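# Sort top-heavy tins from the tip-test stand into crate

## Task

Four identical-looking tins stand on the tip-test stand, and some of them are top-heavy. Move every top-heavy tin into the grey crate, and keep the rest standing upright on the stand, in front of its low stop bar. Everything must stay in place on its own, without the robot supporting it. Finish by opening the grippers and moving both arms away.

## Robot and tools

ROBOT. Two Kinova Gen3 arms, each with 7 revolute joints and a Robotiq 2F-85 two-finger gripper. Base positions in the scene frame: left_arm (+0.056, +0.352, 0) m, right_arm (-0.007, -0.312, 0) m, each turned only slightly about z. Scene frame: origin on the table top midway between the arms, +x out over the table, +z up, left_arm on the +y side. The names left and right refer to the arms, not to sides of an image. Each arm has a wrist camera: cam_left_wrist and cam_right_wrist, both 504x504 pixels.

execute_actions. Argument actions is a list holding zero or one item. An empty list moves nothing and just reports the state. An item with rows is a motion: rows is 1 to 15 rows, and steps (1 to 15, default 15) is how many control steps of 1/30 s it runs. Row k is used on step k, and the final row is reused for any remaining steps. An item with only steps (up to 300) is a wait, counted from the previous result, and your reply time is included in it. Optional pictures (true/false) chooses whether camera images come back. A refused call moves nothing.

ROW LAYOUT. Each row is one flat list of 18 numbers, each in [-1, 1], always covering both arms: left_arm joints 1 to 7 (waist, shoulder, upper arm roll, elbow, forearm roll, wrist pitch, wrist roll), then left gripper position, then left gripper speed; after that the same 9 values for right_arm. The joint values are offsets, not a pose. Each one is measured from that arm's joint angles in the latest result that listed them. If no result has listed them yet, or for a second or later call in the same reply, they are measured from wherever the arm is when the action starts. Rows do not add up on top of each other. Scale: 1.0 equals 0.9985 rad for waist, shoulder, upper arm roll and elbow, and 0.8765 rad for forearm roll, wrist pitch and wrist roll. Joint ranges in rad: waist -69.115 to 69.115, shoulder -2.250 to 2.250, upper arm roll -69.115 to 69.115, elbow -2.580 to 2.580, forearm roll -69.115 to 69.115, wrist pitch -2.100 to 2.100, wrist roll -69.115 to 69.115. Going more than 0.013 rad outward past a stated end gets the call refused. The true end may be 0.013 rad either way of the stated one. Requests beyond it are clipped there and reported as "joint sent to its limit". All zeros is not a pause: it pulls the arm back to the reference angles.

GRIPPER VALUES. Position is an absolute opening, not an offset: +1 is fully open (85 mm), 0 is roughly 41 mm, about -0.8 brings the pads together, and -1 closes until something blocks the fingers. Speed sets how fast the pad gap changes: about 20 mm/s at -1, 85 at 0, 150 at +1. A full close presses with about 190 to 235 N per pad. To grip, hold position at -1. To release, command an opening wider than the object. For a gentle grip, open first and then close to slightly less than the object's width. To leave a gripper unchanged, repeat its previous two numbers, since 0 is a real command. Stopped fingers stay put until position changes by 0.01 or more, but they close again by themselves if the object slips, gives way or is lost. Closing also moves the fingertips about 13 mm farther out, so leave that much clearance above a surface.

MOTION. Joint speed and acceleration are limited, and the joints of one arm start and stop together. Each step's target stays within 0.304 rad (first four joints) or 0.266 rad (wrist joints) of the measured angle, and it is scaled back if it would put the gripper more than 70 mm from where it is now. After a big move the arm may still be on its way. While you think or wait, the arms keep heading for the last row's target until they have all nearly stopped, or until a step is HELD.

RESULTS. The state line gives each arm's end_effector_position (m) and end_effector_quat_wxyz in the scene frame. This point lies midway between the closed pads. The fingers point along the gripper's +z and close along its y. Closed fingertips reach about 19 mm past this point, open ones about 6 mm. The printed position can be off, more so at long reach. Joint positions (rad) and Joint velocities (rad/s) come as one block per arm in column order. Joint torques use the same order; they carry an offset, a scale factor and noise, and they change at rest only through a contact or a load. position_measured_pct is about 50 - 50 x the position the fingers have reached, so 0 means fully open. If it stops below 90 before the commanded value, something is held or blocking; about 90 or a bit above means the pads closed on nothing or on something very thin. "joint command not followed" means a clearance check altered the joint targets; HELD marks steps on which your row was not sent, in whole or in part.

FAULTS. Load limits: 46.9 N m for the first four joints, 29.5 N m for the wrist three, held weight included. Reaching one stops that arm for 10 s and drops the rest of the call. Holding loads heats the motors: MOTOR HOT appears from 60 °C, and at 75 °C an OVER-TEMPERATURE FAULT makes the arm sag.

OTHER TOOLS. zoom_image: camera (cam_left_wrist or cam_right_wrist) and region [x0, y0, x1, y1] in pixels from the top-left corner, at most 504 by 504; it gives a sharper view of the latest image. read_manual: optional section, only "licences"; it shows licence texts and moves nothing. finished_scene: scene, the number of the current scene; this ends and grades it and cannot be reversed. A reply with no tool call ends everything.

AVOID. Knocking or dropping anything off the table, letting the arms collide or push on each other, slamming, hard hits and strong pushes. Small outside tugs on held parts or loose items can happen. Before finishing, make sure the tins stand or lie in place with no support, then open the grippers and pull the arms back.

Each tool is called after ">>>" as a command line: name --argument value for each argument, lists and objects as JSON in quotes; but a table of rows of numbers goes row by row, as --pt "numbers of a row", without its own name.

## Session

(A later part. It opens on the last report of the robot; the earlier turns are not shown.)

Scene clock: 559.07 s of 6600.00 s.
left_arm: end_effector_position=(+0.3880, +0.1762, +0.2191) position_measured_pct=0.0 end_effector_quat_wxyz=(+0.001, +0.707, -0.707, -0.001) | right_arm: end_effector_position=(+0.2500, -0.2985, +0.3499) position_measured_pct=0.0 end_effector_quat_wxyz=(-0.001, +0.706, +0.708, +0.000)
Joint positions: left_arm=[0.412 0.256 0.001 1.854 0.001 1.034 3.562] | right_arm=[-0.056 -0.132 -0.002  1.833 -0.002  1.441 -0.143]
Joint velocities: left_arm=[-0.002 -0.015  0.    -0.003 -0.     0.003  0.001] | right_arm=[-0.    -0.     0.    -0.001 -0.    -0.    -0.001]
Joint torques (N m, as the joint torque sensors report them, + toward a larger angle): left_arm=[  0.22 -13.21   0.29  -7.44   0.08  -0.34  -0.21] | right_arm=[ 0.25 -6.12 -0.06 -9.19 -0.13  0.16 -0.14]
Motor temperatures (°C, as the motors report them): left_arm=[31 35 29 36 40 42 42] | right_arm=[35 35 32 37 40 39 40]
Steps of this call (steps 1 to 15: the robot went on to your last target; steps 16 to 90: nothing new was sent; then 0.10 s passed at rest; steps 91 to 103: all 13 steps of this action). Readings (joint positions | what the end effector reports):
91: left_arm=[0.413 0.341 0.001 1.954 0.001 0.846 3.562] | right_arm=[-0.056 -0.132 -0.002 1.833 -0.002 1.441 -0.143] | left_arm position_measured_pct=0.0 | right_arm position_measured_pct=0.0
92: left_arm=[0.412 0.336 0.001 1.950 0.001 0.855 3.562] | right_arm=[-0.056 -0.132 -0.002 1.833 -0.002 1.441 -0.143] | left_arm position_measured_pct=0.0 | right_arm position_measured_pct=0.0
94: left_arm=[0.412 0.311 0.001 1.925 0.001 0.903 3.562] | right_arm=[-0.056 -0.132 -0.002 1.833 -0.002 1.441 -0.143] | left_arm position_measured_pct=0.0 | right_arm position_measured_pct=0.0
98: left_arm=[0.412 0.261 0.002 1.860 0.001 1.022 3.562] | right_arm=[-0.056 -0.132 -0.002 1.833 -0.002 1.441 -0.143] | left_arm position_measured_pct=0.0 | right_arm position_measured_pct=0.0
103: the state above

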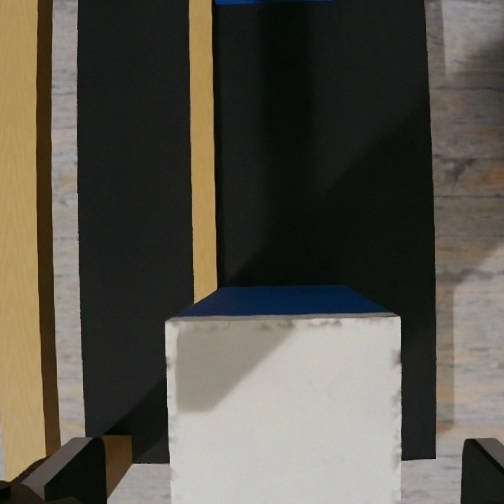

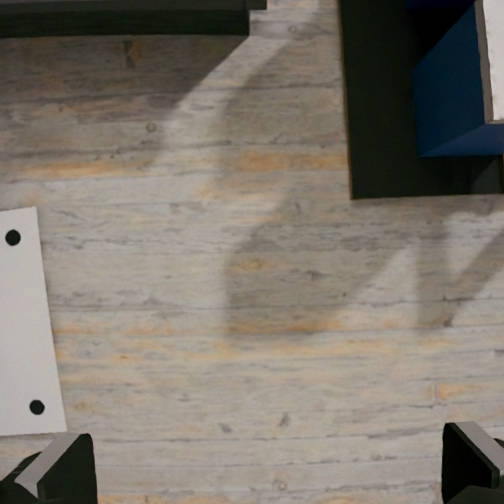

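>>> execute_actions --actions '[{"rows":[[-0.3838,-0.5414,0,0.0885,0,0.5131,-0.4378,1,0,0,0,0,0,0,0,0,1,0]],"steps":15}]'

>>> execute_actions --actions '[{"steps":22}]'

Scene clock: 567.17 s of 6600.00 s.
left_arm: end_effector_position=(+0.3127, +0.2896, +0.3117) position_measured_pct=0.0 end_effector_quat_wxyz=(+0.004, +0.711, -0.703, -0.004) | right_arm: end_effector_position=(+0.2500, -0.2985, +0.3499) position_measured_pct=0.0 end_effector_quat_wxyz=(-0.001, +0.706, +0.708, +0.000)
Joint positions: left_arm=[ 0.136 -0.087  0.001  1.919  0.001  1.322  3.297] | right_arm=[-0.056 -0.132 -0.002  1.833 -0.002  1.441 -0.143]
Joint velocities: left_arm=[-0.511 -0.93   0.001  0.108  0.     0.76  -0.562] | right_arm=[-0.    -0.001 -0.    -0.002 -0.    -0.     0.001]
Joint torques (N m, as the joint torque sensors report them, + toward a larger angle): left_arm=[-0.08 -7.54  0.88 -7.76 -0.22 -0.4   0.05] | right_arm=[-0.15 -5.99 -0.13 -8.88 -0.13  0.07 -0.11]
Motor temperatures (°C, as the motors report them): left_arm=[31 35 29 36 40 42 42] | right_arm=[35 35 32 37 40 39 40]
Steps of this call (steps 1 to 15: the robot went on to your last target; steps 16 to 90: nothing new was sent; then 4.60 s passed at rest; steps 91 to 105: all 15 steps of this action). Readings (joint positions | what the end effector reports):
91: left_arm=[0.411 0.253 0.002 1.854 0.001 1.035 3.561] | right_arm=[-0.056 -0.132 -0.002 1.833 -0.002 1.441 -0.143] | left_arm position_measured_pct=0.0 | right_arm position_measured_pct=0.0
92: left_arm=[0.404 0.247 0.003 1.856 0.002 1.038 3.557] | right_arm=[-0.056 -0.132 -0.002 1.833 -0.002 1.441 -0.143] | left_arm position_measured_pct=0.0 | right_arm position_measured_pct=0.0
94: left_arm=[0.375 0.218 0.003 1.863 0.002 1.060 3.535] | right_arm=[-0.056 -0.132 -0.002 1.833 -0.002 1.441 -0.143] | left_arm position_measured_pct=0.0 | right_arm position_measured_pct=0.0
98: left_arm=[0.273 0.116 0.002 1.888 0.001 1.147 3.448] | right_arm=[-0.056 -0.132 -0.002 1.833 -0.002 1.441 -0.143] | left_arm position_measured_pct=0.0 | right_arm position_measured_pct=0.0
105: the state above

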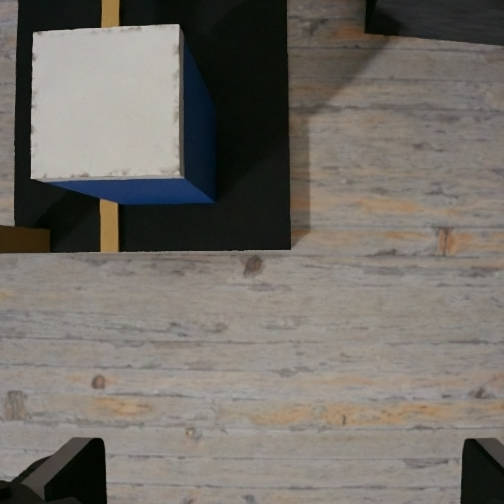

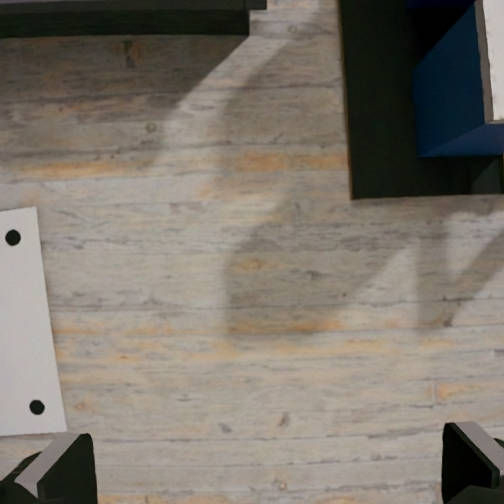

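Scene clock: 567.90 s of 6600.00 s.
left_arm: end_effector_position=(+0.2495, +0.3199, +0.3499) position_measured_pct=0.0 end_effector_quat_wxyz=(+0.000, +0.707, -0.708, -0.000) | right_arm: end_effector_position=(+0.2500, -0.2985, +0.3499) position_measured_pct=0.0 end_effector_quat_wxyz=(-0.001, +0.706, +0.708, +0.000)
Joint positions: left_arm=[ 0.029 -0.285  0.001  1.943  0.001  1.484  3.178] | right_arm=[-0.056 -0.132 -0.002  1.833 -0.002  1.441 -0.143]
Joint velocities: left_arm=[-0.    -0.002  0.     0.002  0.001 -0.002  0.   ] | right_arm=[ 0.001 -0.001  0.    -0.002  0.    -0.001 -0.002]
Joint torques (N m, as the joint torque sensors report them, + toward a larger angle): left_arm=[ 0.11 -3.15  0.05 -8.8   0.13 -0.27 -0.44] | right_arm=[ 0.19 -5.81 -0.16 -8.84 -0.12  0.29 -0.1 ]
Motor temperatures (°C, as the motors report them): left_arm=[31 35 29 36 40 42 42] | right_arm=[35 35 32 37 40 39 40]
Steps of this call (steps 1 to 22: the robot went on to your last target). Readings (joint positions | what the end effector reports):
1: left_arm=[0.119 -0.119 0.001 1.922 0.001 1.347 3.278] | right_arm=[-0.056 -0.132 -0.002 1.833 -0.002 1.441 -0.143] | left_arm position_measured_pct=0.0 | right_arm position_measured_pct=0.0
2: left_arm=[0.102 -0.150 0.001 1.926 0.001 1.373 3.259] | right_arm=[-0.056 -0.132 -0.002 1.833 -0.002 1.441 -0.143] | left_arm position_measured_pct=0.0 | right_arm position_measured_pct=0.0
4: left_arm=[0.071 -0.208 0.001 1.933 0.001 1.422 3.223] | right_arm=[-0.056 -0.132 -0.002 1.833 -0.002 1.441 -0.143] | left_arm position_measured_pct=0.0 | right_arm position_measured_pct=0.0
8: left_arm=[0.037 -0.272 0.001 1.942 0.001 1.480 3.181] | right_arm=[-0.056 -0.132 -0.002 1.833 -0.002 1.441 -0.143] | left_arm position_measured_pct=0.0 | right_arm position_measured_pct=0.0
22: the state above

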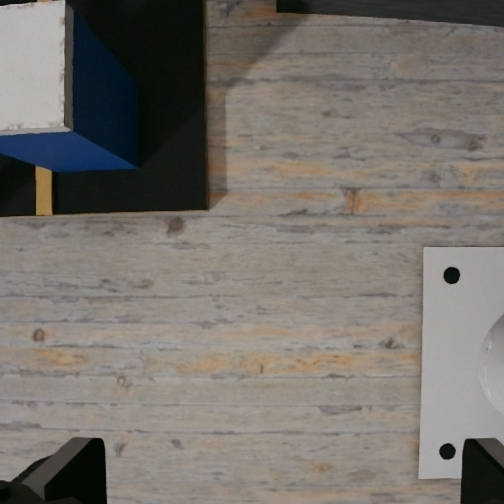

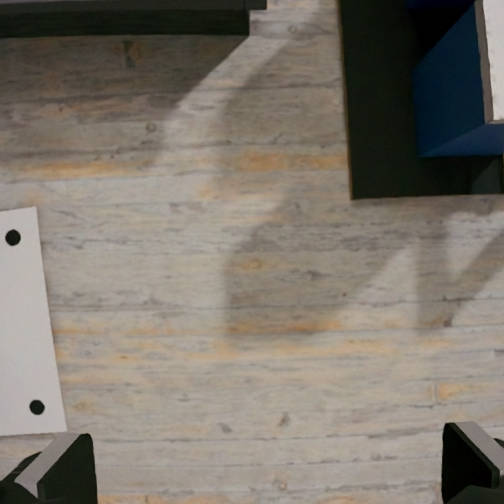

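>>> finished_scene --scene 1

The scene is finished: the task was done.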